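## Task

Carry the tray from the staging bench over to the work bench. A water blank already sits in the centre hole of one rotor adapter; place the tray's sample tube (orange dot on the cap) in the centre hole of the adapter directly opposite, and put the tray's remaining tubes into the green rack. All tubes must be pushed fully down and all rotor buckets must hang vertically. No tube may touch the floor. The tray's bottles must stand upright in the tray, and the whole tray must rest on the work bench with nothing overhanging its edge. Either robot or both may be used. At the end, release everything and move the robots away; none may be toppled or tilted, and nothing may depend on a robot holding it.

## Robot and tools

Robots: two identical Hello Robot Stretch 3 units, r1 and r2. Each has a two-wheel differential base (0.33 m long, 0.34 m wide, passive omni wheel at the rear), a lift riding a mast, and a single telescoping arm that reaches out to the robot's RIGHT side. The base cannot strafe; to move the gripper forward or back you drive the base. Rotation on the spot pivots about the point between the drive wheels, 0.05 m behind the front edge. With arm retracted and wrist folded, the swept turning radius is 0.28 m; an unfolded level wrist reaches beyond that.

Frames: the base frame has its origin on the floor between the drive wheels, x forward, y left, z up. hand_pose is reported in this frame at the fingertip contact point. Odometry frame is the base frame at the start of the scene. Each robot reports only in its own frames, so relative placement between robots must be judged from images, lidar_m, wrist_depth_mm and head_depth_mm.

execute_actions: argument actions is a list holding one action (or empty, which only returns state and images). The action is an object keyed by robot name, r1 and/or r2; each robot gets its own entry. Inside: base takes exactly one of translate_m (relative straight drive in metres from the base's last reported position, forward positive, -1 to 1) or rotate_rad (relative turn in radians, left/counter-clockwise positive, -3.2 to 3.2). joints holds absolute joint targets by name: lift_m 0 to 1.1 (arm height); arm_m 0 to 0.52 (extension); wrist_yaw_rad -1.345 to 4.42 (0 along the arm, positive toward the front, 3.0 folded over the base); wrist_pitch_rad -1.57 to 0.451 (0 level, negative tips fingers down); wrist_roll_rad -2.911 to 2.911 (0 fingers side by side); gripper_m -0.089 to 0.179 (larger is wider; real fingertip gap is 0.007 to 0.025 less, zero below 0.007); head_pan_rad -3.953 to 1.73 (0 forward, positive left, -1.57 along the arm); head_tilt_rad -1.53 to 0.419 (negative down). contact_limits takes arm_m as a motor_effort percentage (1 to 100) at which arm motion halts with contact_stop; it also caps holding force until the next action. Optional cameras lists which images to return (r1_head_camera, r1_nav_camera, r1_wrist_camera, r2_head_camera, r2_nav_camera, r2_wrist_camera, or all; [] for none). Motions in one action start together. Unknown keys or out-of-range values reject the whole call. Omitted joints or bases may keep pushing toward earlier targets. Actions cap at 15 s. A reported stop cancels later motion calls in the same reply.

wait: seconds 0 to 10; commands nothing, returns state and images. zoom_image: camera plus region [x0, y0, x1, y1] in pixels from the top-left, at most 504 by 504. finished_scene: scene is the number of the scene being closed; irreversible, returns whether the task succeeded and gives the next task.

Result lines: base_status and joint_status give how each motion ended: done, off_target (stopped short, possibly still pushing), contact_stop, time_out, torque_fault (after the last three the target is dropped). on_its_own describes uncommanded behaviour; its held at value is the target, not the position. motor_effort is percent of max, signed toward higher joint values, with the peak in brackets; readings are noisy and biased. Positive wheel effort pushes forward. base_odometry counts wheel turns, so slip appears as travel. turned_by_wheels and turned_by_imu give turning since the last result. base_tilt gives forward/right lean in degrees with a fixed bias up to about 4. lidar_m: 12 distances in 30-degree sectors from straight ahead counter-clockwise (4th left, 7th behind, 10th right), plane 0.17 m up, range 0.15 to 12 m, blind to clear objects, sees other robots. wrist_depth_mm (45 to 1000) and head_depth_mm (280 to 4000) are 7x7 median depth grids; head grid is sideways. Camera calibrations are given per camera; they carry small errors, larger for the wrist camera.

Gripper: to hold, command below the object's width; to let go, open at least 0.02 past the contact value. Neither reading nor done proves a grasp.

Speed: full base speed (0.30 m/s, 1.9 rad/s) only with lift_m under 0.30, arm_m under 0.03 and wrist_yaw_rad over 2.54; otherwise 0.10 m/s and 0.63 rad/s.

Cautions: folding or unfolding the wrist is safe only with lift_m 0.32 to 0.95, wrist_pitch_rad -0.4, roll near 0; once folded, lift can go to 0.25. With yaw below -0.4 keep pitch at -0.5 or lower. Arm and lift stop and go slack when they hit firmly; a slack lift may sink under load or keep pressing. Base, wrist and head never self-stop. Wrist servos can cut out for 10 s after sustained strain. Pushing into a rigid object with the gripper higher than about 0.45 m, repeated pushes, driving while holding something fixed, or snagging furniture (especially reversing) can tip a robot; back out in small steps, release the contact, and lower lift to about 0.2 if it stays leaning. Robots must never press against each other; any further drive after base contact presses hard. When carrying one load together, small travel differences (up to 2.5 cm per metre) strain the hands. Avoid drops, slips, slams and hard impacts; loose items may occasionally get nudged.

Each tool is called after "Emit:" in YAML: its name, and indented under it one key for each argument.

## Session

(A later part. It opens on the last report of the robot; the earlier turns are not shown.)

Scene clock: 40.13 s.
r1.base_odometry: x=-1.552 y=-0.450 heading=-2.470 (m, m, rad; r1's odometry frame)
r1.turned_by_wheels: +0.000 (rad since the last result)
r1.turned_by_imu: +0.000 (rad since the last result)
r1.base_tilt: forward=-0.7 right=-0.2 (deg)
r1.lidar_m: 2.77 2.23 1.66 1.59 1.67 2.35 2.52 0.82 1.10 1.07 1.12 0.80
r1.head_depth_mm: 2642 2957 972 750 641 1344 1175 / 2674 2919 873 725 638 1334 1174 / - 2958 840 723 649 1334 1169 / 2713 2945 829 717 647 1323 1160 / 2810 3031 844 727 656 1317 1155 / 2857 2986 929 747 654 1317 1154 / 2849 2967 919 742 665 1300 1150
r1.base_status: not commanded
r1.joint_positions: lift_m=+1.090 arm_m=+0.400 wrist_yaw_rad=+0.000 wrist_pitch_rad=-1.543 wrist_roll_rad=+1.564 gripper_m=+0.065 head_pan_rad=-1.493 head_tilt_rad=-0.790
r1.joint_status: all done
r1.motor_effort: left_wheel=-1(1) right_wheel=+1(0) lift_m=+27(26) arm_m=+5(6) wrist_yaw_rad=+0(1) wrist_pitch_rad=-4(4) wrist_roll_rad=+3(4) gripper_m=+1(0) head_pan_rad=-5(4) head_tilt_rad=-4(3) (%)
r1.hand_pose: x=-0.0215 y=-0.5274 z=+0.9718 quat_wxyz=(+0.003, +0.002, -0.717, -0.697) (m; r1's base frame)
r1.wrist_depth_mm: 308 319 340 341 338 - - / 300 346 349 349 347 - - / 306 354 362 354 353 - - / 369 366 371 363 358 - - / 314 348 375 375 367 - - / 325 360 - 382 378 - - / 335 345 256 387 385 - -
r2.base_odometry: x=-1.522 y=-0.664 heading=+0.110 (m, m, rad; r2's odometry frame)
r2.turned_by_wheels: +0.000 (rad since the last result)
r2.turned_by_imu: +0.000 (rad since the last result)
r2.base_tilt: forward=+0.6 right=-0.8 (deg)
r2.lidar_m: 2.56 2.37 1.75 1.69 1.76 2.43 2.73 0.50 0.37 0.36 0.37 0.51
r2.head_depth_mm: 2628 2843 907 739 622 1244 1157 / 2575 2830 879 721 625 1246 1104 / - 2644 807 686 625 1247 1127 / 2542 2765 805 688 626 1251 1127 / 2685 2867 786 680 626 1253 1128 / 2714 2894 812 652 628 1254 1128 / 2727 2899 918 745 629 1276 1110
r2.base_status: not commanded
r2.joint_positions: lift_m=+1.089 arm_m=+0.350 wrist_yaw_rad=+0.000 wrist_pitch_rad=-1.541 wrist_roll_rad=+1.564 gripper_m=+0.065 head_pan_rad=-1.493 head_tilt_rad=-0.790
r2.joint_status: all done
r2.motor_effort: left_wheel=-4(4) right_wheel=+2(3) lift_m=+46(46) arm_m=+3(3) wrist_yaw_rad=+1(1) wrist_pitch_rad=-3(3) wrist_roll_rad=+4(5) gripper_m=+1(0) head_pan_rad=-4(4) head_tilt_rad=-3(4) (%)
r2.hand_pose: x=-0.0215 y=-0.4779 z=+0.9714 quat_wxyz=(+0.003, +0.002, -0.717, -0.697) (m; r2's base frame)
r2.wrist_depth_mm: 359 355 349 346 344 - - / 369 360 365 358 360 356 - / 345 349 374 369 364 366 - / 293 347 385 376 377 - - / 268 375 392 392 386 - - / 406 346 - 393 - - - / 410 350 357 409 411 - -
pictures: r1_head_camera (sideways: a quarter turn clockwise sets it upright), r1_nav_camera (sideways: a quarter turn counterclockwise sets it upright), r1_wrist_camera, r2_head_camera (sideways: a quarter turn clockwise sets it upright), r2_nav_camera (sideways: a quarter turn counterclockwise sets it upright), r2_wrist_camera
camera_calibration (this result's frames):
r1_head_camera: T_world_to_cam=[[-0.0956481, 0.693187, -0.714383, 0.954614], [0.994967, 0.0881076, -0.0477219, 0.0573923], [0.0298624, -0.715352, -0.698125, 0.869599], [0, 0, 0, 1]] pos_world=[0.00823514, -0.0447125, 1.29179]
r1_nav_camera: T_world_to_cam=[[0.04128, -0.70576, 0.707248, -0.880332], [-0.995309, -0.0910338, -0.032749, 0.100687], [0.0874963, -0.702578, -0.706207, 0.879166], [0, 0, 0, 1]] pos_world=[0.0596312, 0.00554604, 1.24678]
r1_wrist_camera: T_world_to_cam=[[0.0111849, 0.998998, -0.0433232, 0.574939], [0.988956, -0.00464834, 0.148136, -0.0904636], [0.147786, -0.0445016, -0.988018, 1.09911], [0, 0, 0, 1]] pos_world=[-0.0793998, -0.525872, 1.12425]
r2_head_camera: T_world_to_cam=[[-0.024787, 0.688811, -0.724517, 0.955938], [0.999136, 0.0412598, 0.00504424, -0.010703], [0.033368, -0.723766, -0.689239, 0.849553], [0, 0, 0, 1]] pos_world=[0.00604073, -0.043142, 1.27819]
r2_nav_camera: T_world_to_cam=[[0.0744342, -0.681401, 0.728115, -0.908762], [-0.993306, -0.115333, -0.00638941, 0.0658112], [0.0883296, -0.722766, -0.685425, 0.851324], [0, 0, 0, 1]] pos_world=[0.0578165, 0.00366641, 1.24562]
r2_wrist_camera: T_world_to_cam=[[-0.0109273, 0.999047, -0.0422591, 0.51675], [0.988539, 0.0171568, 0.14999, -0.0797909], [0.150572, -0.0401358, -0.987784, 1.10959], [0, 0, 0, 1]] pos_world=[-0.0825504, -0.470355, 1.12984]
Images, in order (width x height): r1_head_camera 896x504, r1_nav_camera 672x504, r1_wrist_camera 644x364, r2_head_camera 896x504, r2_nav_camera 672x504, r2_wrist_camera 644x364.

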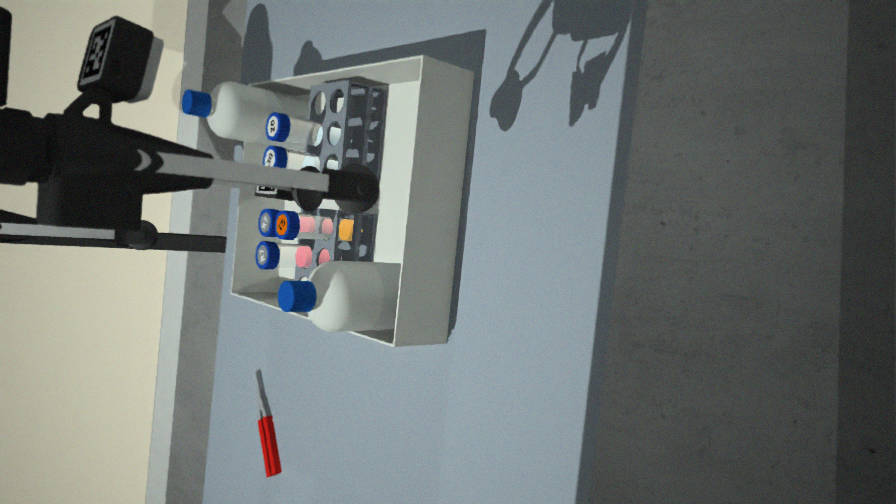

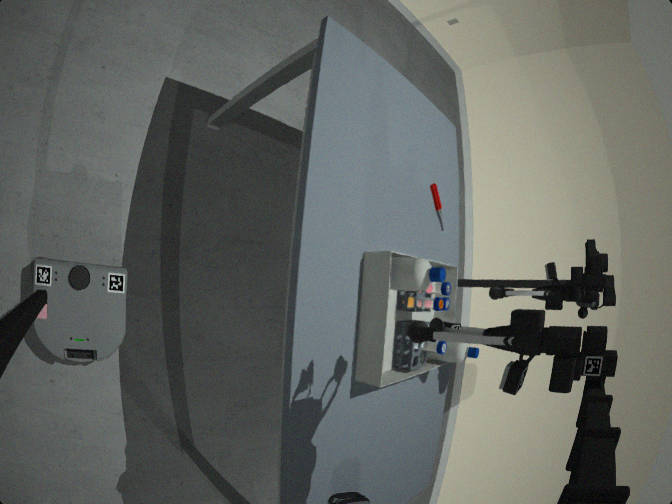

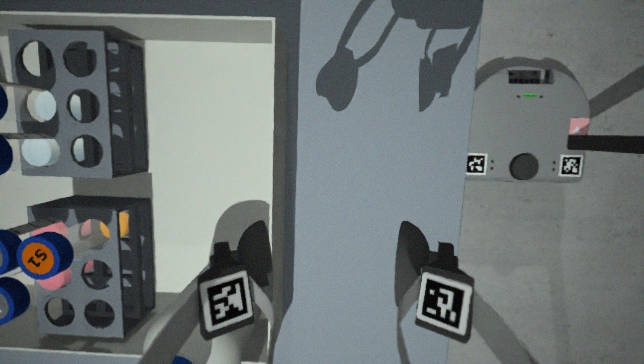

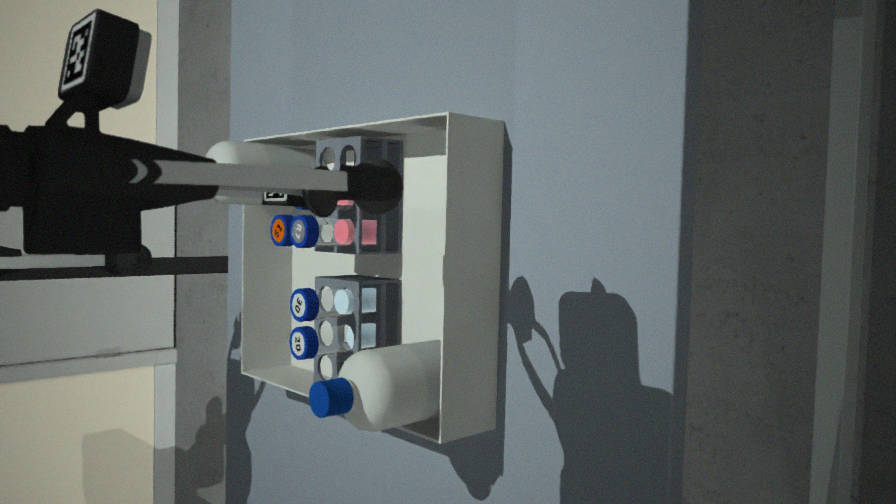

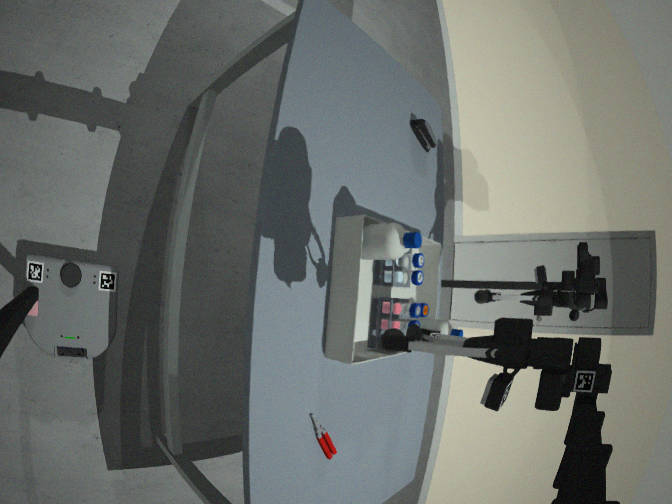

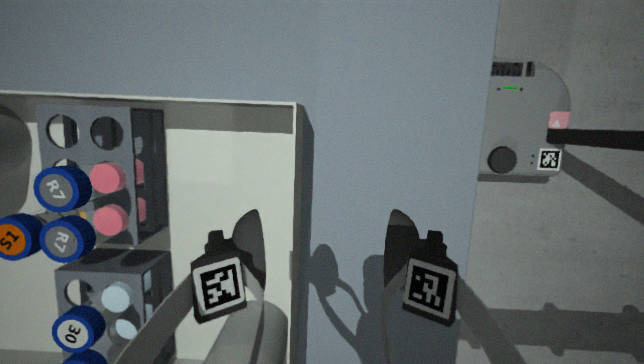

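Emit:
execute_actions:
  actions:
    - {"r1":{"base":{"translate_m":-0.02},"joints":{"arm_m":0.454}},"r2":{"base":{"translate_m":0.065},"joints":{"arm_m":0.377}}}
  cameras: []

Emit:
execute_actions:
  actions:
    - {"r1":{"joints":{"lift_m":0.995}},"r2":{"joints":{"lift_m":0.995}}}
  cameras: ["r1_wrist_camera","r2_wrist_camera","r1_head_camera"]

Scene clock: 45.30 s.
r1.base_odometry: x=-1.536 y=-0.438 heading=-2.470 (m, m, rad; r1's odometry frame)
r1.turned_by_wheels: +0.000 (rad since the last result)
r1.turned_by_imu: +0.000 (rad since the last result)
r1.base_tilt: forward=-0.8 right=-0.2 (deg)
r1.lidar_m: 2.79 2.24 1.66 1.59 1.66 2.35 2.49 0.80 1.10 1.07 1.12 0.82
r1.head_depth_mm: 2664 2941 966 773 641 1346 1177 / 2665 2914 886 725 637 1339 1172 / - 2834 859 723 649 1330 1164 / 2770 2932 849 718 645 1321 1159 / 2814 3010 695 715 656 1317 1157 / 2839 2983 929 746 654 1308 1152 / 2850 2983 921 740 665 1309 1145
r1.base_status: done
r1.joint_positions: lift_m=+1.090 arm_m=+0.454 wrist_yaw_rad=+0.000 wrist_pitch_rad=-1.543 wrist_roll_rad=+1.564 gripper_m=+0.065 head_pan_rad=-1.493 head_tilt_rad=-0.790
r1.joint_status: all done
r1.motor_effort: left_wheel=-1(5) right_wheel=+1(1) lift_m=+27(27) arm_m=+6(5) wrist_yaw_rad=+0(0) wrist_pitch_rad=-4(4) wrist_roll_rad=+3(3) gripper_m=+0(1) head_pan_rad=-5(4) head_tilt_rad=-3(4) (%)
r1.hand_pose: x=-0.0215 y=-0.5814 z=+0.9718 quat_wxyz=(+0.003, +0.002, -0.717, -0.697) (m; r1's base frame)
r1.wrist_depth_mm: 350 349 342 342 337 337 - / 357 323 351 350 345 337 - / 248 306 356 353 355 348 - / 253 308 362 358 361 354 - / 378 335 371 372 369 368 - / 269 317 - 380 376 - - / 332 337 268 384 391 - -
r2.base_odometry: x=-1.457 y=-0.657 heading=+0.110 (m, m, rad; r2's odometry frame)
r2.turned_by_wheels: +0.000 (rad since the last result)
r2.turned_by_imu: +0.000 (rad since the last result)
r2.base_tilt: forward=+0.7 right=-0.9 (deg)
r2.lidar_m: 2.50 2.37 1.75 1.69 1.76 2.43 2.80 0.50 0.37 0.36 0.37 0.51
r2.head_depth_mm: 2619 2844 909 720 622 1243 1104 / 2580 2859 808 683 625 1247 1101 / - 2753 826 687 624 1247 1124 / 2600 1532 782 676 627 1250 1127 / 2684 2875 778 647 628 1246 1131 / 2698 2875 919 745 629 1250 1128 / 2719 2900 920 747 629 1283 1108
r2.base_status: done
r2.joint_positions: lift_m=+1.089 arm_m=+0.377 wrist_yaw_rad=+0.000 wrist_pitch_rad=-1.541 wrist_roll_rad=+1.564 gripper_m=+0.065 head_pan_rad=-1.493 head_tilt_rad=-0.790
r2.joint_status: all done
r2.motor_effort: left_wheel=-3(5) right_wheel=+2(9) lift_m=+45(45) arm_m=+3(3) wrist_yaw_rad=+0(1) wrist_pitch_rad=-3(3) wrist_roll_rad=+4(4) gripper_m=-1(0) head_pan_rad=-4(4) head_tilt_rad=-4(3) (%)
r2.hand_pose: x=-0.0215 y=-0.5049 z=+0.9714 quat_wxyz=(+0.003, +0.002, -0.717, -0.697) (m; r2's base frame)
r2.wrist_depth_mm: 325 313 348 347 348 345 - / 344 304 363 358 362 355 - / 285 308 367 368 366 358 - / 387 349 377 377 377 377 - / 397 323 384 383 386 - - / 406 333 - 397 - - - / 381 347 254 410 405 - -
pictures: none
No camera images: the call's "cameras" was empty. Leave "cameras" out to get every camera's image.

Scene clock: 47.00 s.
r1.base_odometry: x=-1.536 y=-0.438 heading=-2.470 (m, m, rad; r1's odometry frame)
r1.turned_by_wheels: +0.000 (rad since the last result)
r1.turned_by_imu: +0.000 (rad since the last result)
r1.base_tilt: forward=-0.8 right=-0.2 (deg)
r1.lidar_m: 2.79 2.24 1.66 1.59 1.66 2.35 2.49 0.80 1.10 1.06 1.11 0.82
r1.head_depth_mm: 2752 2965 967 772 642 1349 1175 / - 2971 889 723 636 1336 1172 / 791 - 861 720 649 1330 1165 / 2694 2959 844 718 645 1317 1161 / 2798 3017 694 716 657 1315 1155 / 2853 3002 930 745 654 1307 1153 / 2850 2988 920 741 665 1307 1146
r1.base_status: not commanded
r1.joint_positions: lift_m=+0.995 arm_m=+0.454 wrist_yaw_rad=+0.000 wrist_pitch_rad=-1.543 wrist_roll_rad=+1.564 gripper_m=+0.065 head_pan_rad=-1.493 head_tilt_rad=-0.790
r1.joint_status: all done
r1.motor_effort: left_wheel=-1(0) right_wheel=+1(0) lift_m=+22(24) arm_m=+6(5) wrist_yaw_rad=+0(1) wrist_pitch_rad=-4(4) wrist_roll_rad=+3(3) gripper_m=-1(0) head_pan_rad=-5(4) head_tilt_rad=-4(4) (%)
r1.hand_pose: x=-0.0215 y=-0.5814 z=+0.8770 quat_wxyz=(+0.003, +0.002, -0.717, -0.697) (m; r1's base frame)
r1.wrist_depth_mm: 200 230 223 244 249 248 248 / 204 254 255 255 253 253 251 / 209 262 262 262 262 258 256 / 214 267 269 266 266 262 964 / 251 274 273 272 271 269 - / 221 258 - 279 280 277 - / 227 258 267 284 289 278 -
r2.base_odometry: x=-1.457 y=-0.657 heading=+0.110 (m, m, rad; r2's odometry frame)
r2.turned_by_wheels: +0.000 (rad since the last result)
r2.turned_by_imu: +0.000 (rad since the last result)
r2.base_tilt: forward=+0.6 right=-0.7 (deg)
r2.lidar_m: 2.49 2.37 1.76 1.69 1.76 2.43 2.80 0.50 0.37 0.36 0.37 0.51
r2.head_depth_mm: 2716 2868 908 719 623 1240 1104 / - 2885 803 684 625 1245 1103 / - - 784 686 625 1250 1126 / 764 1532 783 676 626 1250 1127 / 2660 2885 780 649 627 1251 1124 / 2716 2902 918 746 628 1256 1128 / 2747 2902 920 747 628 1278 1109
r2.base_status: not commanded
r2.joint_positions: lift_m=+0.996 arm_m=+0.377 wrist_yaw_rad=+0.000 wrist_pitch_rad=-1.541 wrist_roll_rad=+1.564 gripper_m=+0.065 head_pan_rad=-1.493 head_tilt_rad=-0.790
r2.joint_status: all done
r2.motor_effort: left_wheel=-4(3) right_wheel=+2(3) lift_m=+21(44) arm_m=+3(3) wrist_yaw_rad=+1(0) wrist_pitch_rad=-3(3) wrist_roll_rad=+4(4) gripper_m=+1(0) head_pan_rad=-4(4) head_tilt_rad=-3(3) (%)
r2.hand_pose: x=-0.0215 y=-0.5049 z=+0.8774 quat_wxyz=(+0.003, +0.002, -0.717, -0.697) (m; r2's base frame)
r2.wrist_depth_mm: 234 258 258 257 258 256 983 / 209 266 265 263 264 261 - / 215 271 272 269 271 268 - / 219 279 281 278 278 276 - / 248 286 287 285 284 285 - / 227 292 - 293 - 292 - / 244 274 232 302 302 301 -
pictures: r1_head_camera (sideways: a quarter turn clockwise sets it upright), r1_wrist_camera, r2_wrist_camera
camera_calibration (this result's frames):
r1_head_camera: T_world_to_cam=[[-0.0956483, 0.693187, -0.714383, 0.954614], [0.994967, 0.0881078, -0.0477219, 0.0573923], [0.0298626, -0.715352, -0.698125, 0.869599], [0, 0, 0, 1]] pos_world=[0.00823515, -0.0447125, 1.29179]
r1_wrist_camera: T_world_to_cam=[[0.0111848, 0.999003, -0.0432267, 0.62467], [0.988956, -0.0046625, 0.148136, -0.0766857], [0.147786, -0.0444062, -0.988022, 1.00315], [0, 0, 0, 1]] pos_world=[-0.0793998, -0.579859, 1.0295]
r2_wrist_camera: T_world_to_cam=[[-0.0109271, 0.999049, -0.042203, 0.539694], [0.988539, 0.0171482, 0.149991, -0.0652351], [0.150572, -0.0400803, -0.987786, 1.01569], [0, 0, 0, 1]] pos_world=[-0.0825504, -0.497353, 1.03585]
Images, in order (width x height): r1_head_camera 896x504, r1_wrist_camera 644x364, r2_wrist_camera 644x364.

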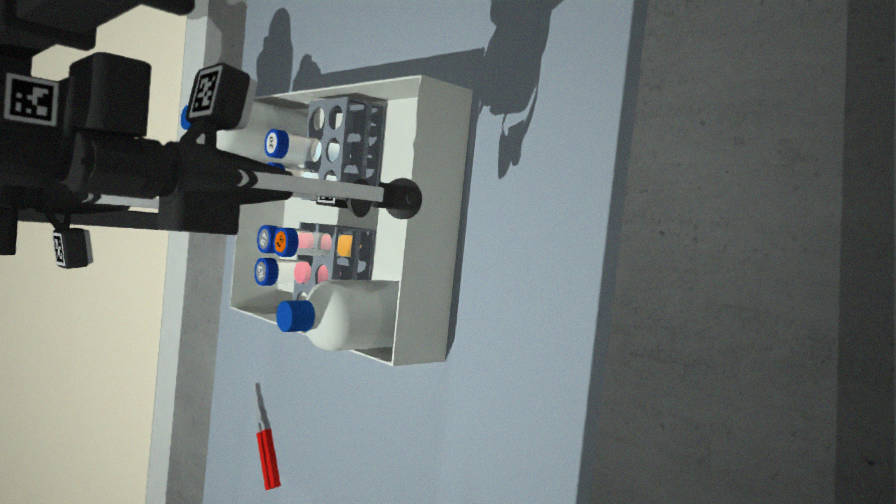

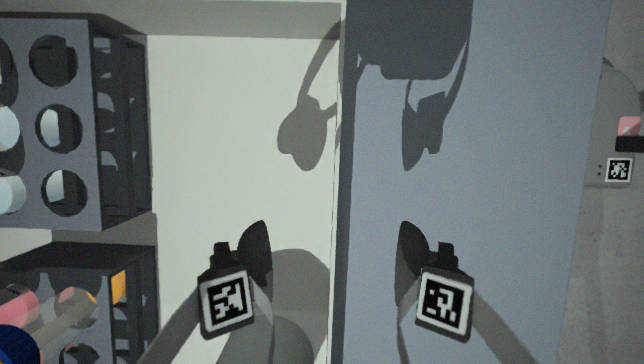

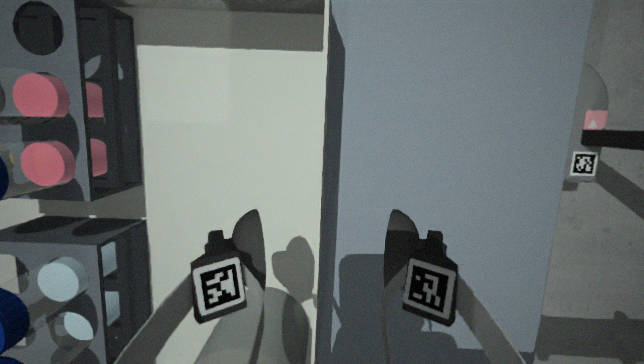

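Emit:
execute_actions:
  actions:
    - {"r1":{"joints":{"lift_m":0.93}},"r2":{"joints":{"lift_m":0.933}}}
  cameras: []

Emit:
execute_actions:
  actions:
    - {"r1":{"joints":{"gripper_m":-0.06}},"r2":{"joints":{"gripper_m":-0.05}}}
  cameras: ["r1_wrist_camera","r2_wrist_camera"]

Emit:
execute_actions:
  actions:
    - {"r1":{"joints":{"lift_m":0.98}},"r2":{"joints":{"lift_m":0.983}}}
  cameras: ["r1_wrist_camera","r2_wrist_camera","r1_head_camera"]

Scene clock: 50.97 s.
r1.base_odometry: x=-1.536 y=-0.438 heading=-2.470 (m, m, rad; r1's odometry frame)
r1.turned_by_wheels: +0.000 (rad since the last result)
r1.turned_by_imu: +0.000 (rad since the last result)
r1.base_tilt: forward=-0.7 right=-0.2 (deg)
r1.lidar_m: 2.79 2.23 1.66 1.59 1.66 2.35 2.49 0.80 1.10 1.07 1.12 0.82
r1.head_depth_mm: 2661 - 934 774 643 1347 1180 / 2655 2022 860 720 637 1339 1170 / 821 882 858 719 650 1335 1168 / 1418 2248 835 717 645 1320 1162 / 2796 3004 696 716 658 1317 1155 / 2842 3017 928 745 653 1317 1153 / 2859 2987 920 741 667 1301 1150
r1.base_status: not commanded
r1.joint_positions: lift_m=+0.930 arm_m=+0.454 wrist_yaw_rad=+0.000 wrist_pitch_rad=-1.543 wrist_roll_rad=+1.564 gripper_m=+0.065 head_pan_rad=-1.493 head_tilt_rad=-0.790
r1.joint_status: all done
r1.motor_effort: left_wheel=-1(1) right_wheel=+1(1) lift_m=+21(23) arm_m=+5(4) wrist_yaw_rad=+0(0) wrist_pitch_rad=-4(4) wrist_roll_rad=+3(3) gripper_m=+0(1) head_pan_rad=-5(4) head_tilt_rad=-3(3) (%)
r1.hand_pose: x=-0.0215 y=-0.5814 z=+0.8120 quat_wxyz=(+0.003, +0.002, -0.717, -0.697) (m; r1's base frame)
r1.wrist_depth_mm: 190 192 191 189 188 188 186 / 194 197 194 193 193 192 190 / 199 203 198 196 196 195 194 / 199 205 204 201 202 200 198 / 203 211 208 205 204 205 204 / 209 214 - 210 211 209 207 / 190 218 220 217 216 213 212
r2.base_odometry: x=-1.457 y=-0.657 heading=+0.110 (m, m, rad; r2's odometry frame)
r2.turned_by_wheels: +0.000 (rad since the last result)
r2.turned_by_imu: +0.000 (rad since the last result)
r2.base_tilt: forward=+0.9 right=-0.9 (deg)
r2.lidar_m: 2.50 2.37 1.75 1.69 1.76 2.43 2.80 0.50 0.37 0.36 0.37 0.51
r2.head_depth_mm: 2577 - 878 719 624 1245 1104 / 2547 - 793 683 625 1249 1105 / 2579 - - 686 625 1245 1123 / 727 1094 779 678 627 1251 1127 / 2685 2872 781 648 628 1246 1126 / 2708 2875 918 744 628 1255 1121 / 2730 2901 919 748 629 1280 1109
r2.base_status: not commanded
r2.joint_positions: lift_m=+0.934 arm_m=+0.377 wrist_yaw_rad=+0.000 wrist_pitch_rad=-1.541 wrist_roll_rad=+1.564 gripper_m=+0.065 head_pan_rad=-1.493 head_tilt_rad=-0.790
r2.joint_status: all done
r2.motor_effort: left_wheel=-3(4) right_wheel=+2(2) lift_m=+21(21) arm_m=+4(3) wrist_yaw_rad=+0(1) wrist_pitch_rad=-3(3) wrist_roll_rad=+4(4) gripper_m=+0(0) head_pan_rad=-4(4) head_tilt_rad=-3(3) (%)
r2.hand_pose: x=-0.0215 y=-0.5049 z=+0.8154 quat_wxyz=(+0.003, +0.002, -0.717, -0.697) (m; r2's base frame)
r2.wrist_depth_mm: 197 201 198 198 198 196 195 / 202 206 203 204 203 201 200 / 207 212 210 208 209 207 204 / 211 217 214 215 212 213 210 / 224 224 219 220 218 218 218 / 200 229 - 226 - 223 222 / 206 234 231 233 231 228 233
pictures: none
No camera images: the call's "cameras" was empty. Leave "cameras" out to get every camera's image.

Scene clock: 52.70 s.
r1.base_odometry: x=-1.536 y=-0.438 heading=-2.470 (m, m, rad; r1's odometry frame)
r1.turned_by_wheels: +0.000 (rad since the last result)
r1.turned_by_imu: +0.000 (rad since the last result)
r1.base_tilt: forward=-0.7 right=-0.3 (deg)
r1.lidar_m: 2.79 2.23 1.67 1.59 1.66 2.35 2.49 0.80 1.10 1.06 1.11 0.82
r1.head_depth_mm: 2640 - 935 771 641 1342 1177 / 2661 2883 850 724 639 1334 1176 / 812 - 839 720 649 1336 1166 / 1417 2252 845 723 643 1320 1158 / 2800 2999 696 716 657 1316 1158 / 2819 2995 931 746 654 1314 1152 / 2848 2971 921 743 665 1321 1149
r1.base_status: not commanded
r1.joint_positions: lift_m=+0.930 arm_m=+0.454 wrist_yaw_rad=-0.001 wrist_pitch_rad=-1.537 wrist_roll_rad=+1.571 gripper_m=-0.059 head_pan_rad=-1.493 head_tilt_rad=-0.790
r1.joint_status: all done
r1.motor_effort: left_wheel=-1(2) right_wheel=+2(1) lift_m=+27(27) arm_m=+6(6) wrist_yaw_rad=+0(0) wrist_pitch_rad=-6(7) wrist_roll_rad=+0(3) gripper_m=-20(96) head_pan_rad=-5(4) head_tilt_rad=-4(4) (%)
r1.hand_pose: x=-0.0215 y=-0.5828 z=+0.8117 quat_wxyz=(+0.000, -0.001, -0.719, -0.695) (m; r1's base frame)
r1.wrist_depth_mm: 188 188 187 186 188 185 184 / 189 194 191 191 192 189 187 / 193 196 195 193 197 192 193 / 199 201 200 199 201 198 197 / 202 206 206 202 205 202 200 / 208 212 209 - 210 207 205 / 188 218 215 216 216 212 209
r2.base_odometry: x=-1.457 y=-0.657 heading=+0.110 (m, m, rad; r2's odometry frame)
r2.turned_by_wheels: +0.000 (rad since the last result)
r2.turned_by_imu: +0.000 (rad since the last result)
r2.base_tilt: forward=+0.9 right=-0.8 (deg)
r2.lidar_m: 2.50 2.37 1.75 1.69 1.77 2.44 2.80 0.50 0.37 0.36 0.37 0.51
r2.head_depth_mm: 2588 - 880 719 622 1242 1103 / 2562 - 791 679 624 1246 1102 / 2595 - - 686 626 1245 1123 / 725 1094 775 674 626 1249 1124 / 2697 2866 775 645 628 1254 1125 / 2718 2856 916 746 627 1250 1128 / 2726 2913 922 746 630 1274 1109
r2.base_status: not commanded
r2.joint_positions: lift_m=+0.933 arm_m=+0.377 wrist_yaw_rad=-0.002 wrist_pitch_rad=-1.530 wrist_roll_rad=+1.572 gripper_m=-0.049 head_pan_rad=-1.493 head_tilt_rad=-0.790
r2.joint_status: all done
r2.motor_effort: left_wheel=-4(3) right_wheel=+2(3) lift_m=+29(28) arm_m=+2(4) wrist_yaw_rad=+1(1) wrist_pitch_rad=-7(9) wrist_roll_rad=-1(4) gripper_m=-24(100) head_pan_rad=-4(4) head_tilt_rad=-4(4) (%)
r2.hand_pose: x=-0.0215 y=-0.5078 z=+0.8149 quat_wxyz=(-0.001, -0.001, -0.721, -0.693) (m; r2's base frame)
r2.wrist_depth_mm: 196 199 198 196 196 195 193 / 200 205 203 202 203 199 197 / 193 210 208 206 207 204 203 / 189 215 213 212 212 210 208 / 222 223 219 214 218 215 213 / 199 226 224 - 223 222 221 / 202 232 224 229 231 228 226
pictures: r1_wrist_camera, r2_wrist_camera
camera_calibration (this result's frames):
r1_wrist_camera: T_world_to_cam=[[0.0193884, 0.998627, -0.0486722, 0.627655], [0.988858, -0.0119667, 0.148382, -0.071492], [0.147595, -0.0510067, -0.987732, 0.934424], [0, 0, 0, 1]] pos_world=[-0.0793906, -0.579986, 0.964118]
r2_wrist_camera: T_world_to_cam=[[-0.00151268, 0.998575, -0.0533392, 0.549059], [0.988627, 0.00951467, 0.150089, -0.059794], [0.150383, -0.0525056, -0.987233, 0.947106], [0, 0, 0, 1]] pos_world=[-0.082484, -0.49798, 0.973275]
Images, in order (width x height): r1_wrist_camera 644x364, r2_wrist_camera 644x364.

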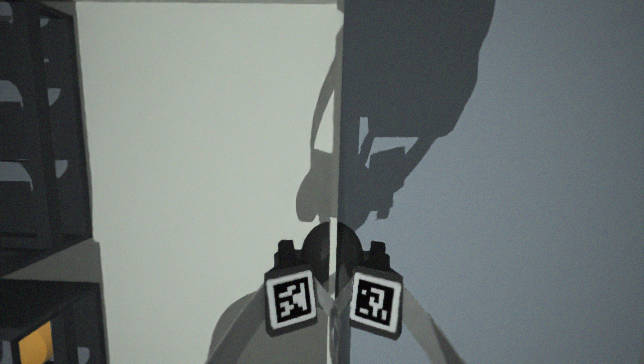

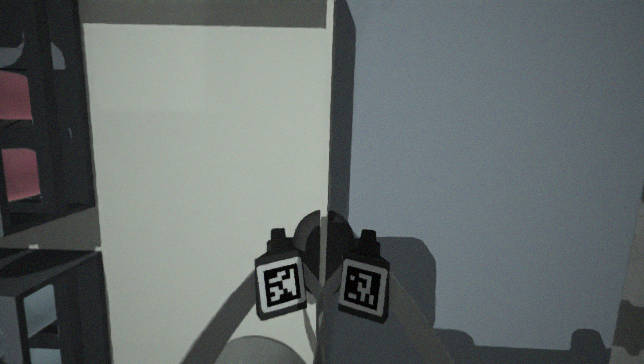

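Scene clock: 54.00 s.
r1.base_odometry: x=-1.536 y=-0.438 heading=-2.470 (m, m, rad; r1's odometry frame)
r1.turned_by_wheels: +0.000 (rad since the last result)
r1.turned_by_imu: +0.000 (rad since the last result)
r1.base_tilt: forward=-0.7 right=-0.2 (deg)
r1.lidar_m: 2.79 2.23 1.66 1.59 1.66 2.35 2.49 0.80 1.10 1.07 1.12 0.82
r1.head_depth_mm: - 2934 968 772 641 1339 1181 / - 839 799 705 637 1339 1171 / 796 - 803 720 648 1324 1170 / 2683 2993 797 715 644 1322 1156 / 2808 3013 663 712 657 1317 1155 / 2807 2990 925 746 654 1313 1152 / 2891 2988 919 742 664 1304 1145
r1.base_status: not commanded
r1.joint_positions: lift_m=+0.980 arm_m=+0.454 wrist_yaw_rad=-0.001 wrist_pitch_rad=-1.537 wrist_roll_rad=+1.571 gripper_m=-0.056 head_pan_rad=-1.493 head_tilt_rad=-0.790
r1.joint_status: all done
r1.motor_effort: left_wheel=-1(3) right_wheel=+2(2) lift_m=+31(35) arm_m=+5(5) wrist_yaw_rad=+1(1) wrist_pitch_rad=-7(6) wrist_roll_rad=+0(0) gripper_m=-20(21) head_pan_rad=-4(5) head_tilt_rad=-3(3) (%)
r1.hand_pose: x=-0.0215 y=-0.5828 z=+0.8614 quat_wxyz=(+0.000, -0.001, -0.719, -0.695) (m; r1's base frame)
r1.wrist_depth_mm: 185 188 185 185 233 231 230 / 188 193 189 190 240 237 234 / 194 198 194 194 245 242 239 / 198 202 199 199 252 247 247 / 202 206 205 201 254 254 - / 207 212 210 - 262 258 - / 189 220 217 217 270 263 -
r2.base_odometry: x=-1.457 y=-0.657 heading=+0.110 (m, m, rad; r2's odometry frame)
r2.turned_by_wheels: +0.000 (rad since the last result)
r2.turned_by_imu: +0.000 (rad since the last result)
r2.base_tilt: forward=+0.8 right=-0.8 (deg)
r2.lidar_m: 2.50 2.38 1.75 1.69 1.76 2.44 2.79 0.50 0.37 0.36 0.37 0.51
r2.head_depth_mm: - 2833 880 700 621 1247 1105 / - 782 743 646 625 1248 1106 / - - 746 668 624 1248 1123 / 764 1485 741 687 626 1251 1126 / 2687 2858 580 642 625 1250 1128 / 2722 2902 916 728 628 1254 1125 / 2730 2897 921 747 629 1276 1110
r2.base_status: not commanded
r2.joint_positions: lift_m=+0.982 arm_m=+0.377 wrist_yaw_rad=-0.002 wrist_pitch_rad=-1.530 wrist_roll_rad=+1.572 gripper_m=-0.049 head_pan_rad=-1.493 head_tilt_rad=-0.790
r2.joint_status: all done
r2.motor_effort: left_wheel=-4(4) right_wheel=+3(4) lift_m=+53(54) arm_m=+3(3) wrist_yaw_rad=+1(1) wrist_pitch_rad=-7(7) wrist_roll_rad=-1(2) gripper_m=-24(24) head_pan_rad=-4(4) head_tilt_rad=-4(4) (%)
r2.hand_pose: x=-0.0215 y=-0.5077 z=+0.8639 quat_wxyz=(-0.001, -0.001, -0.721, -0.693) (m; r2's base frame)
r2.wrist_depth_mm: 196 201 199 198 241 241 240 / 200 207 202 204 248 246 244 / 205 210 208 207 257 255 254 / 190 216 214 213 264 259 - / 221 220 217 215 269 264 - / 199 225 224 - 275 274 - / 201 232 228 229 283 282 -
pictures: r1_head_camera (sideways: a quarter turn clockwise sets it upright), r1_wrist_camera, r2_wrist_camera
camera_calibration (this result's frames):
r1_head_camera: T_world_to_cam=[[-0.0956483, 0.693187, -0.714383, 0.954613], [0.994967, 0.0881078, -0.0477219, 0.0573923], [0.0298626, -0.715352, -0.698126, 0.869599], [0, 0, 0, 1]] pos_world=[0.00823515, -0.0447125, 1.29179]
r1_wrist_camera: T_world_to_cam=[[0.0194242, 0.998626, -0.0486721, 0.630079], [0.988857, -0.0120022, 0.148382, -0.078895], [0.147594, -0.0510119, -0.987732, 0.983558], [0, 0, 0, 1]] pos_world=[-0.0793902, -0.579987, 1.01386]
r2_wrist_camera: T_world_to_cam=[[-0.00105803, 0.998598, -0.0529172, 0.551221], [0.988629, 0.0090018, 0.150106, -0.067427], [0.150372, -0.0521566, -0.987253, 0.995682], [0, 0, 0, 1]] pos_world=[-0.0824792, -0.49791, 1.02228]
Images, in order (width x height): r1_head_camera 896x504, r1_wrist_camera 644x364, r2_wrist_camera 644x364.

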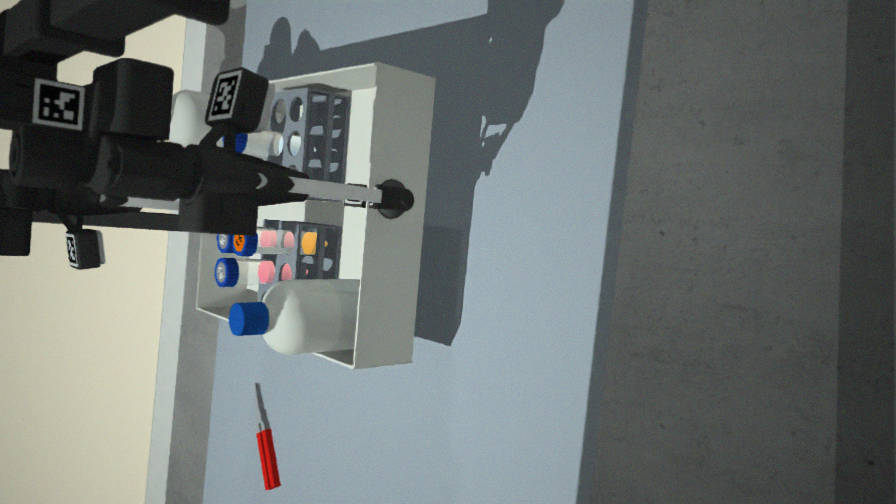

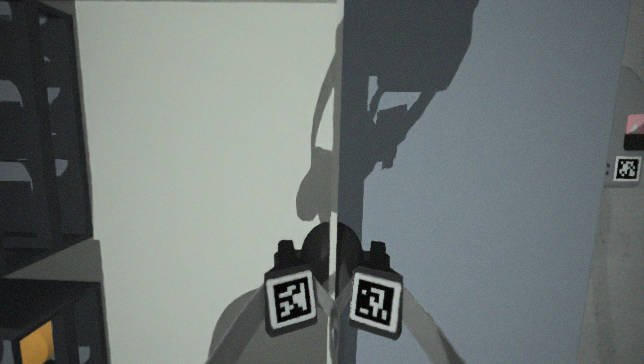

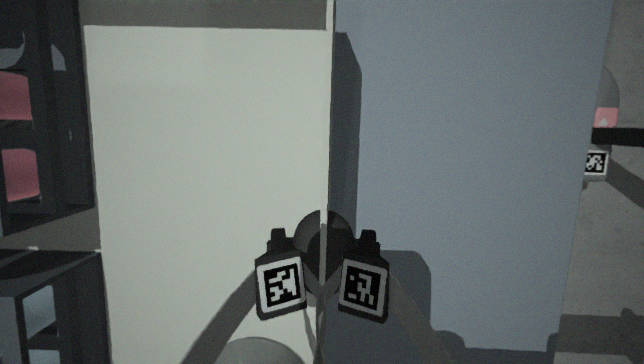

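Emit:
execute_actions:
  actions:
    - {"r1":{"base":{"translate_m":-0.6},"joints":{"lift_m":1.03,"arm_m":0.457}},"r2":{"base":{"translate_m":0.6},"joints":{"lift_m":1.033,"arm_m":0.381,"head_pan_rad":-0.45,"head_tilt_rad":-0.5}}}
  cameras: ["r1_wrist_camera","r2_nav_camera","r2_head_camera"]

Scene clock: 62.50 s.
r1.base_odometry: x=-1.066 y=-0.065 heading=-2.470 (m, m, rad; r1's odometry frame)
r1.turned_by_wheels: +0.000 (rad since the last result)
r1.turned_by_imu: +0.000 (rad since the last result)
r1.base_tilt: forward=-0.7 right=-0.3 (deg)
r1.lidar_m: 3.38 2.25 1.66 1.60 1.69 2.37 1.90 2.13 0.42 0.41 1.10 1.37
r1.head_depth_mm: 2746 2889 2303 1894 1576 1345 1179 / - 808 737 747 637 1289 1172 / 778 - 755 760 634 984 1122 / 2696 786 664 739 632 1324 1161 / 2802 925 639 721 641 1316 1154 / 2841 3045 923 746 639 1311 1158 / 2866 2965 920 739 650 1312 1147
r1.base_status: done
r1.joint_positions: lift_m=+1.030 arm_m=+0.457 wrist_yaw_rad=-0.001 wrist_pitch_rad=-1.554 wrist_roll_rad=+1.571 gripper_m=-0.056 head_pan_rad=-1.493 head_tilt_rad=-0.790
r1.joint_status: all done
r1.motor_effort: left_wheel=-2(6) right_wheel=+3(3) lift_m=+32(34) arm_m=+6(6) wrist_yaw_rad=+0(0) wrist_pitch_rad=+1(7) wrist_roll_rad=+0(0) gripper_m=-20(21) head_pan_rad=-5(4) head_tilt_rad=-4(4) (%)
r1.hand_pose: x=-0.0215 y=-0.5814 z=+0.9117 quat_wxyz=(+0.000, -0.001, -0.713, -0.701) (m; r1's base frame)
r1.wrist_depth_mm: 184 186 186 184 967 950 942 / 186 190 189 188 288 288 - / 191 195 194 193 294 292 296 / 197 200 201 197 302 299 - / 198 205 203 202 309 309 - / 208 210 208 - 317 312 - / 188 216 217 216 321 317 -
r2.base_odometry: x=-0.860 y=-0.591 heading=+0.109 (m, m, rad; r2's odometry frame)
r2.turned_by_wheels: +0.000 (rad since the last result)
r2.turned_by_imu: -0.002 (rad since the last result)
r2.base_tilt: forward=+0.6 right=-0.8 (deg)
r2.lidar_m: 1.90 2.36 1.75 1.69 1.76 2.42 1.35 0.51 0.38 0.36 0.37 2.12
r2.head_depth_mm: 3638 - - 2657 2008 1595 1331 / - - - 2670 2013 1609 1332 / - - - 2693 2012 1611 1332 / - - 3348 2562 2025 1607 1346 / - - 2233 2715 2028 1618 1351 / - - 2065 2605 2035 1619 1344 / - 3559 2257 2490 2053 1626 1353
r2.base_status: done
r2.joint_positions: lift_m=+1.032 arm_m=+0.381 wrist_yaw_rad=-0.002 wrist_pitch_rad=-1.552 wrist_roll_rad=+1.572 gripper_m=-0.049 head_pan_rad=-0.457 head_tilt_rad=-0.507
r2.joint_status: all done
r2.motor_effort: left_wheel=-6(6) right_wheel=+5(12) lift_m=+52(54) arm_m=+4(5) wrist_yaw_rad=+2(2) wrist_pitch_rad=+2(7) wrist_roll_rad=-1(1) gripper_m=-24(23) head_pan_rad=+5(54) head_tilt_rad=+2(15) (%)
r2.hand_pose: x=-0.0215 y=-0.5061 z=+0.9143 quat_wxyz=(-0.001, -0.001, -0.713, -0.701) (m; r2's base frame)
r2.wrist_depth_mm: 194 197 197 197 290 290 - / 198 201 201 202 299 298 - / 203 208 206 205 306 307 - / 189 211 211 211 317 317 - / 219 218 216 214 325 326 - / 197 225 222 - 330 333 - / 197 228 227 284 342 - -
pictures: r1_wrist_camera, r2_head_camera (sideways: a quarter turn clockwise sets it upright), r2_nav_camera (sideways: a quarter turn counterclockwise sets it upright)
camera_calibration (this result's frames):
r1_wrist_camera: T_world_to_cam=[[0.019471, 0.9993, -0.0319362, 0.616294], [0.988853, -0.0145317, 0.148183, -0.0876378], [0.147615, -0.0344655, -0.988444, 1.04358], [0, 0, 0, 1]] pos_world=[-0.0793868, -0.581169, 1.06419]
r2_head_camera: T_world_to_cam=[[-0.39908, 0.228264, -0.888049, 1.17142], [0.471123, 0.88194, 0.0149762, -0.0204161], [0.786625, -0.412404, -0.459505, 0.546083], [0, 0, 0, 1]] pos_world=[0.0475463, -0.0241808, 1.29151]
r2_nav_camera: T_world_to_cam=[[0.41723, -0.18139, 0.890515, -1.12258], [-0.406737, -0.913534, 0.00448826, 0.0480719], [0.812702, -0.364078, -0.454932, 0.54704], [0, 0, 0, 1]] pos_world=[0.0433459, 0.0394559, 1.24832]
Images, in order (width x height): r1_wrist_camera 644x364, r2_head_camera 896x504, r2_nav_camera 672x504.

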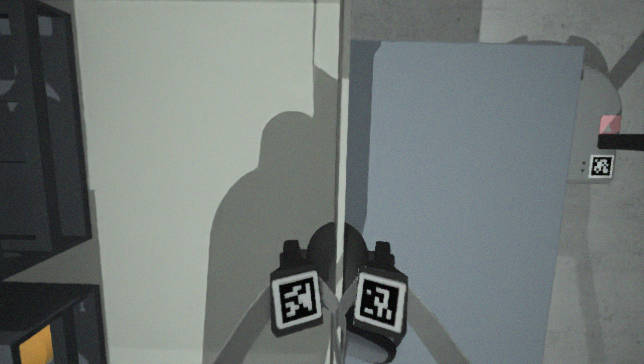

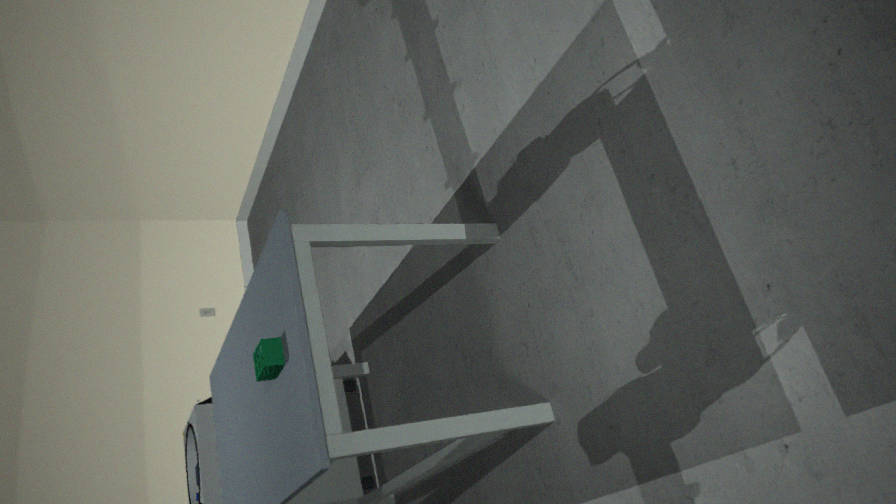

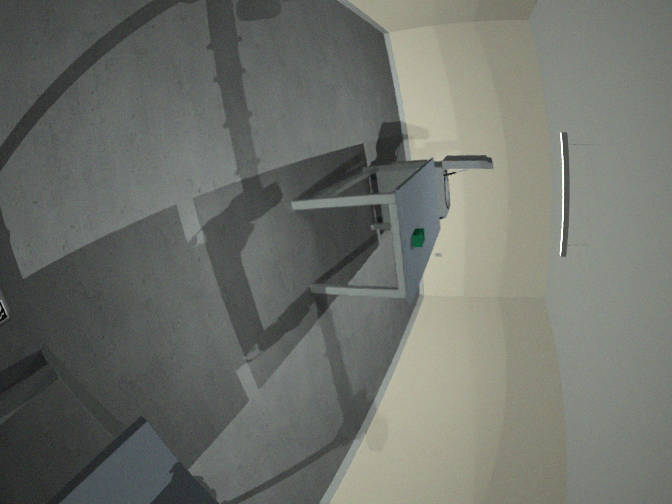

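Emit:
execute_actions:
  actions:
    - {"r1":{"base":{"translate_m":-1.0},"joints":{"lift_m":1.085}},"r2":{"base":{"translate_m":1.0},"joints":{"lift_m":1.088}}}
  cameras: ["r1_wrist_camera","r2_head_camera"]

Scene clock: 76.30 s.
r1.base_odometry: x=-0.283 y=+0.557 heading=-2.470 (m, m, rad; r1's odometry frame)
r1.turned_by_wheels: +0.000 (rad since the last result)
r1.turned_by_imu: -0.001 (rad since the last result)
r1.base_tilt: forward=-0.7 right=-0.3 (deg)
r1.lidar_m: 2.33 2.26 1.70 1.65 1.72 2.40 2.31 0.93 1.33 1.40 1.35 0.96
r1.head_depth_mm: 2627 2884 2151 1880 1576 1344 1177 / 2566 745 612 1869 1557 1334 1171 / - 805 675 1823 1557 1324 1166 / 2750 716 625 1726 1537 1331 1160 / 2730 563 618 1787 1532 1320 1155 / 2787 2979 2191 1837 1533 1312 1154 / 2837 3006 2250 1823 1517 1308 1147
r1.base_status: done
r1.joint_positions: lift_m=+1.085 arm_m=+0.457 wrist_yaw_rad=-0.001 wrist_pitch_rad=-1.566 wrist_roll_rad=+1.571 gripper_m=-0.056 head_pan_rad=-1.493 head_tilt_rad=-0.790
r1.joint_status: all done
r1.motor_effort: left_wheel=-4(5) right_wheel=+3(5) lift_m=+31(33) arm_m=+6(6) wrist_yaw_rad=+0(1) wrist_pitch_rad=+8(8) wrist_roll_rad=+0(0) gripper_m=-22(24) head_pan_rad=-4(5) head_tilt_rad=-4(3) (%)
r1.hand_pose: x=-0.0215 y=-0.5782 z=+0.9670 quat_wxyz=(+0.000, -0.001, -0.708, -0.706) (m; r1's base frame)
r1.wrist_depth_mm: 183 184 184 184 - - - / 184 189 187 187 - - - / 188 193 192 193 - - - / 192 199 197 197 - - - / 193 202 202 201 - - - / 205 208 208 - - - - / 183 211 213 214 - - -
r2.base_odometry: x=+0.134 y=-0.482 heading=+0.109 (m, m, rad; r2's odometry frame)
r2.turned_by_wheels: +0.000 (rad since the last result)
r2.turned_by_imu: -0.002 (rad since the last result)
r2.base_tilt: forward=+0.8 right=-0.8 (deg)
r2.lidar_m: 1.49 2.36 1.74 1.68 1.74 2.40 1.42 0.95 1.34 1.41 1.33 0.93
r2.head_depth_mm: 3676 - - 1303 1935 1576 1331 / - - - 1234 2014 1608 1329 / - - 1703 1150 2019 1614 1344 / - - 1714 1131 1824 1524 1339 / - - 1726 1194 1951 1529 1351 / 3737 - 1746 2494 1963 1632 1348 / 3643 2699 2221 2508 2050 1623 1355
r2.base_status: done
r2.joint_positions: lift_m=+1.087 arm_m=+0.381 wrist_yaw_rad=-0.002 wrist_pitch_rad=-1.554 wrist_roll_rad=+1.572 gripper_m=-0.049 head_pan_rad=-0.457 head_tilt_rad=-0.507
r2.joint_status: all done
r2.motor_effort: left_wheel=-6(6) right_wheel=+7(13) lift_m=+53(53) arm_m=+4(4) wrist_yaw_rad=+1(1) wrist_pitch_rad=+2(2) wrist_roll_rad=-1(1) gripper_m=-27(28) head_pan_rad=+5(5) head_tilt_rad=+2(2) (%)
r2.hand_pose: x=-0.0215 y=-0.5055 z=+0.9693 quat_wxyz=(-0.001, -0.001, -0.713, -0.702) (m; r2's base frame)
r2.wrist_depth_mm: 192 197 197 196 - - - / 197 203 200 202 - - - / 183 208 206 207 - - - / 183 213 210 211 - - - / 218 216 216 215 - - - / 191 222 221 - - - - / 196 228 225 226 - - -
pictures: r1_wrist_camera, r2_head_camera (sideways: a quarter turn clockwise sets it upright)
camera_calibration (this result's frames):
r1_wrist_camera: T_world_to_cam=[[0.0194383, 0.999623, -0.0193719, 0.602873], [0.988851, -0.0163606, 0.148006, -0.0966705], [0.147633, -0.0220329, -0.988797, 1.10584], [0, 0, 0, 1]] pos_world=[-0.0793855, -0.579863, 1.11944]
r2_head_camera: T_world_to_cam=[[-0.399073, 0.228231, -0.88806, 1.17144], [0.471073, 0.881967, 0.014977, -0.0204169], [0.786659, -0.412364, -0.459483, 0.546054], [0, 0, 0, 1]] pos_world=[0.0475479, -0.0241785, 1.29151]
Images, in order (width x height): r1_wrist_camera 644x364, r2_head_camera 896x504.

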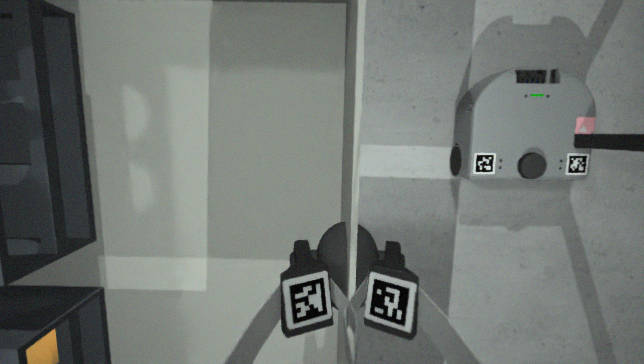

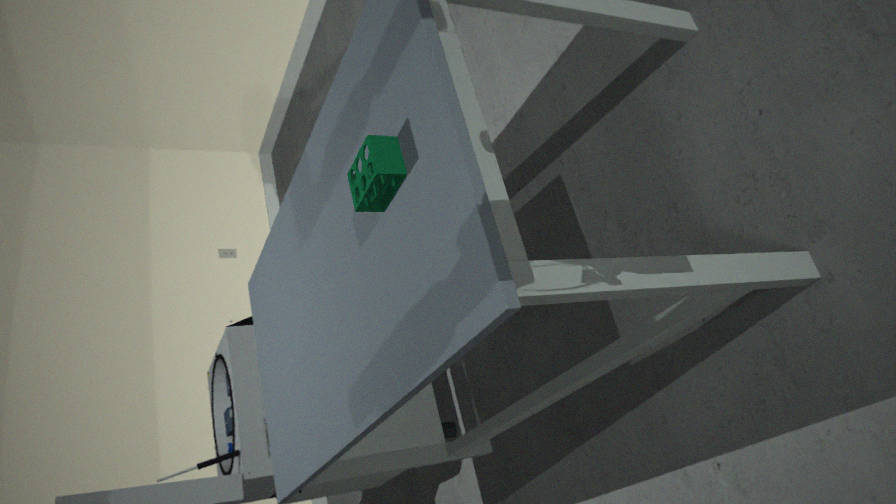

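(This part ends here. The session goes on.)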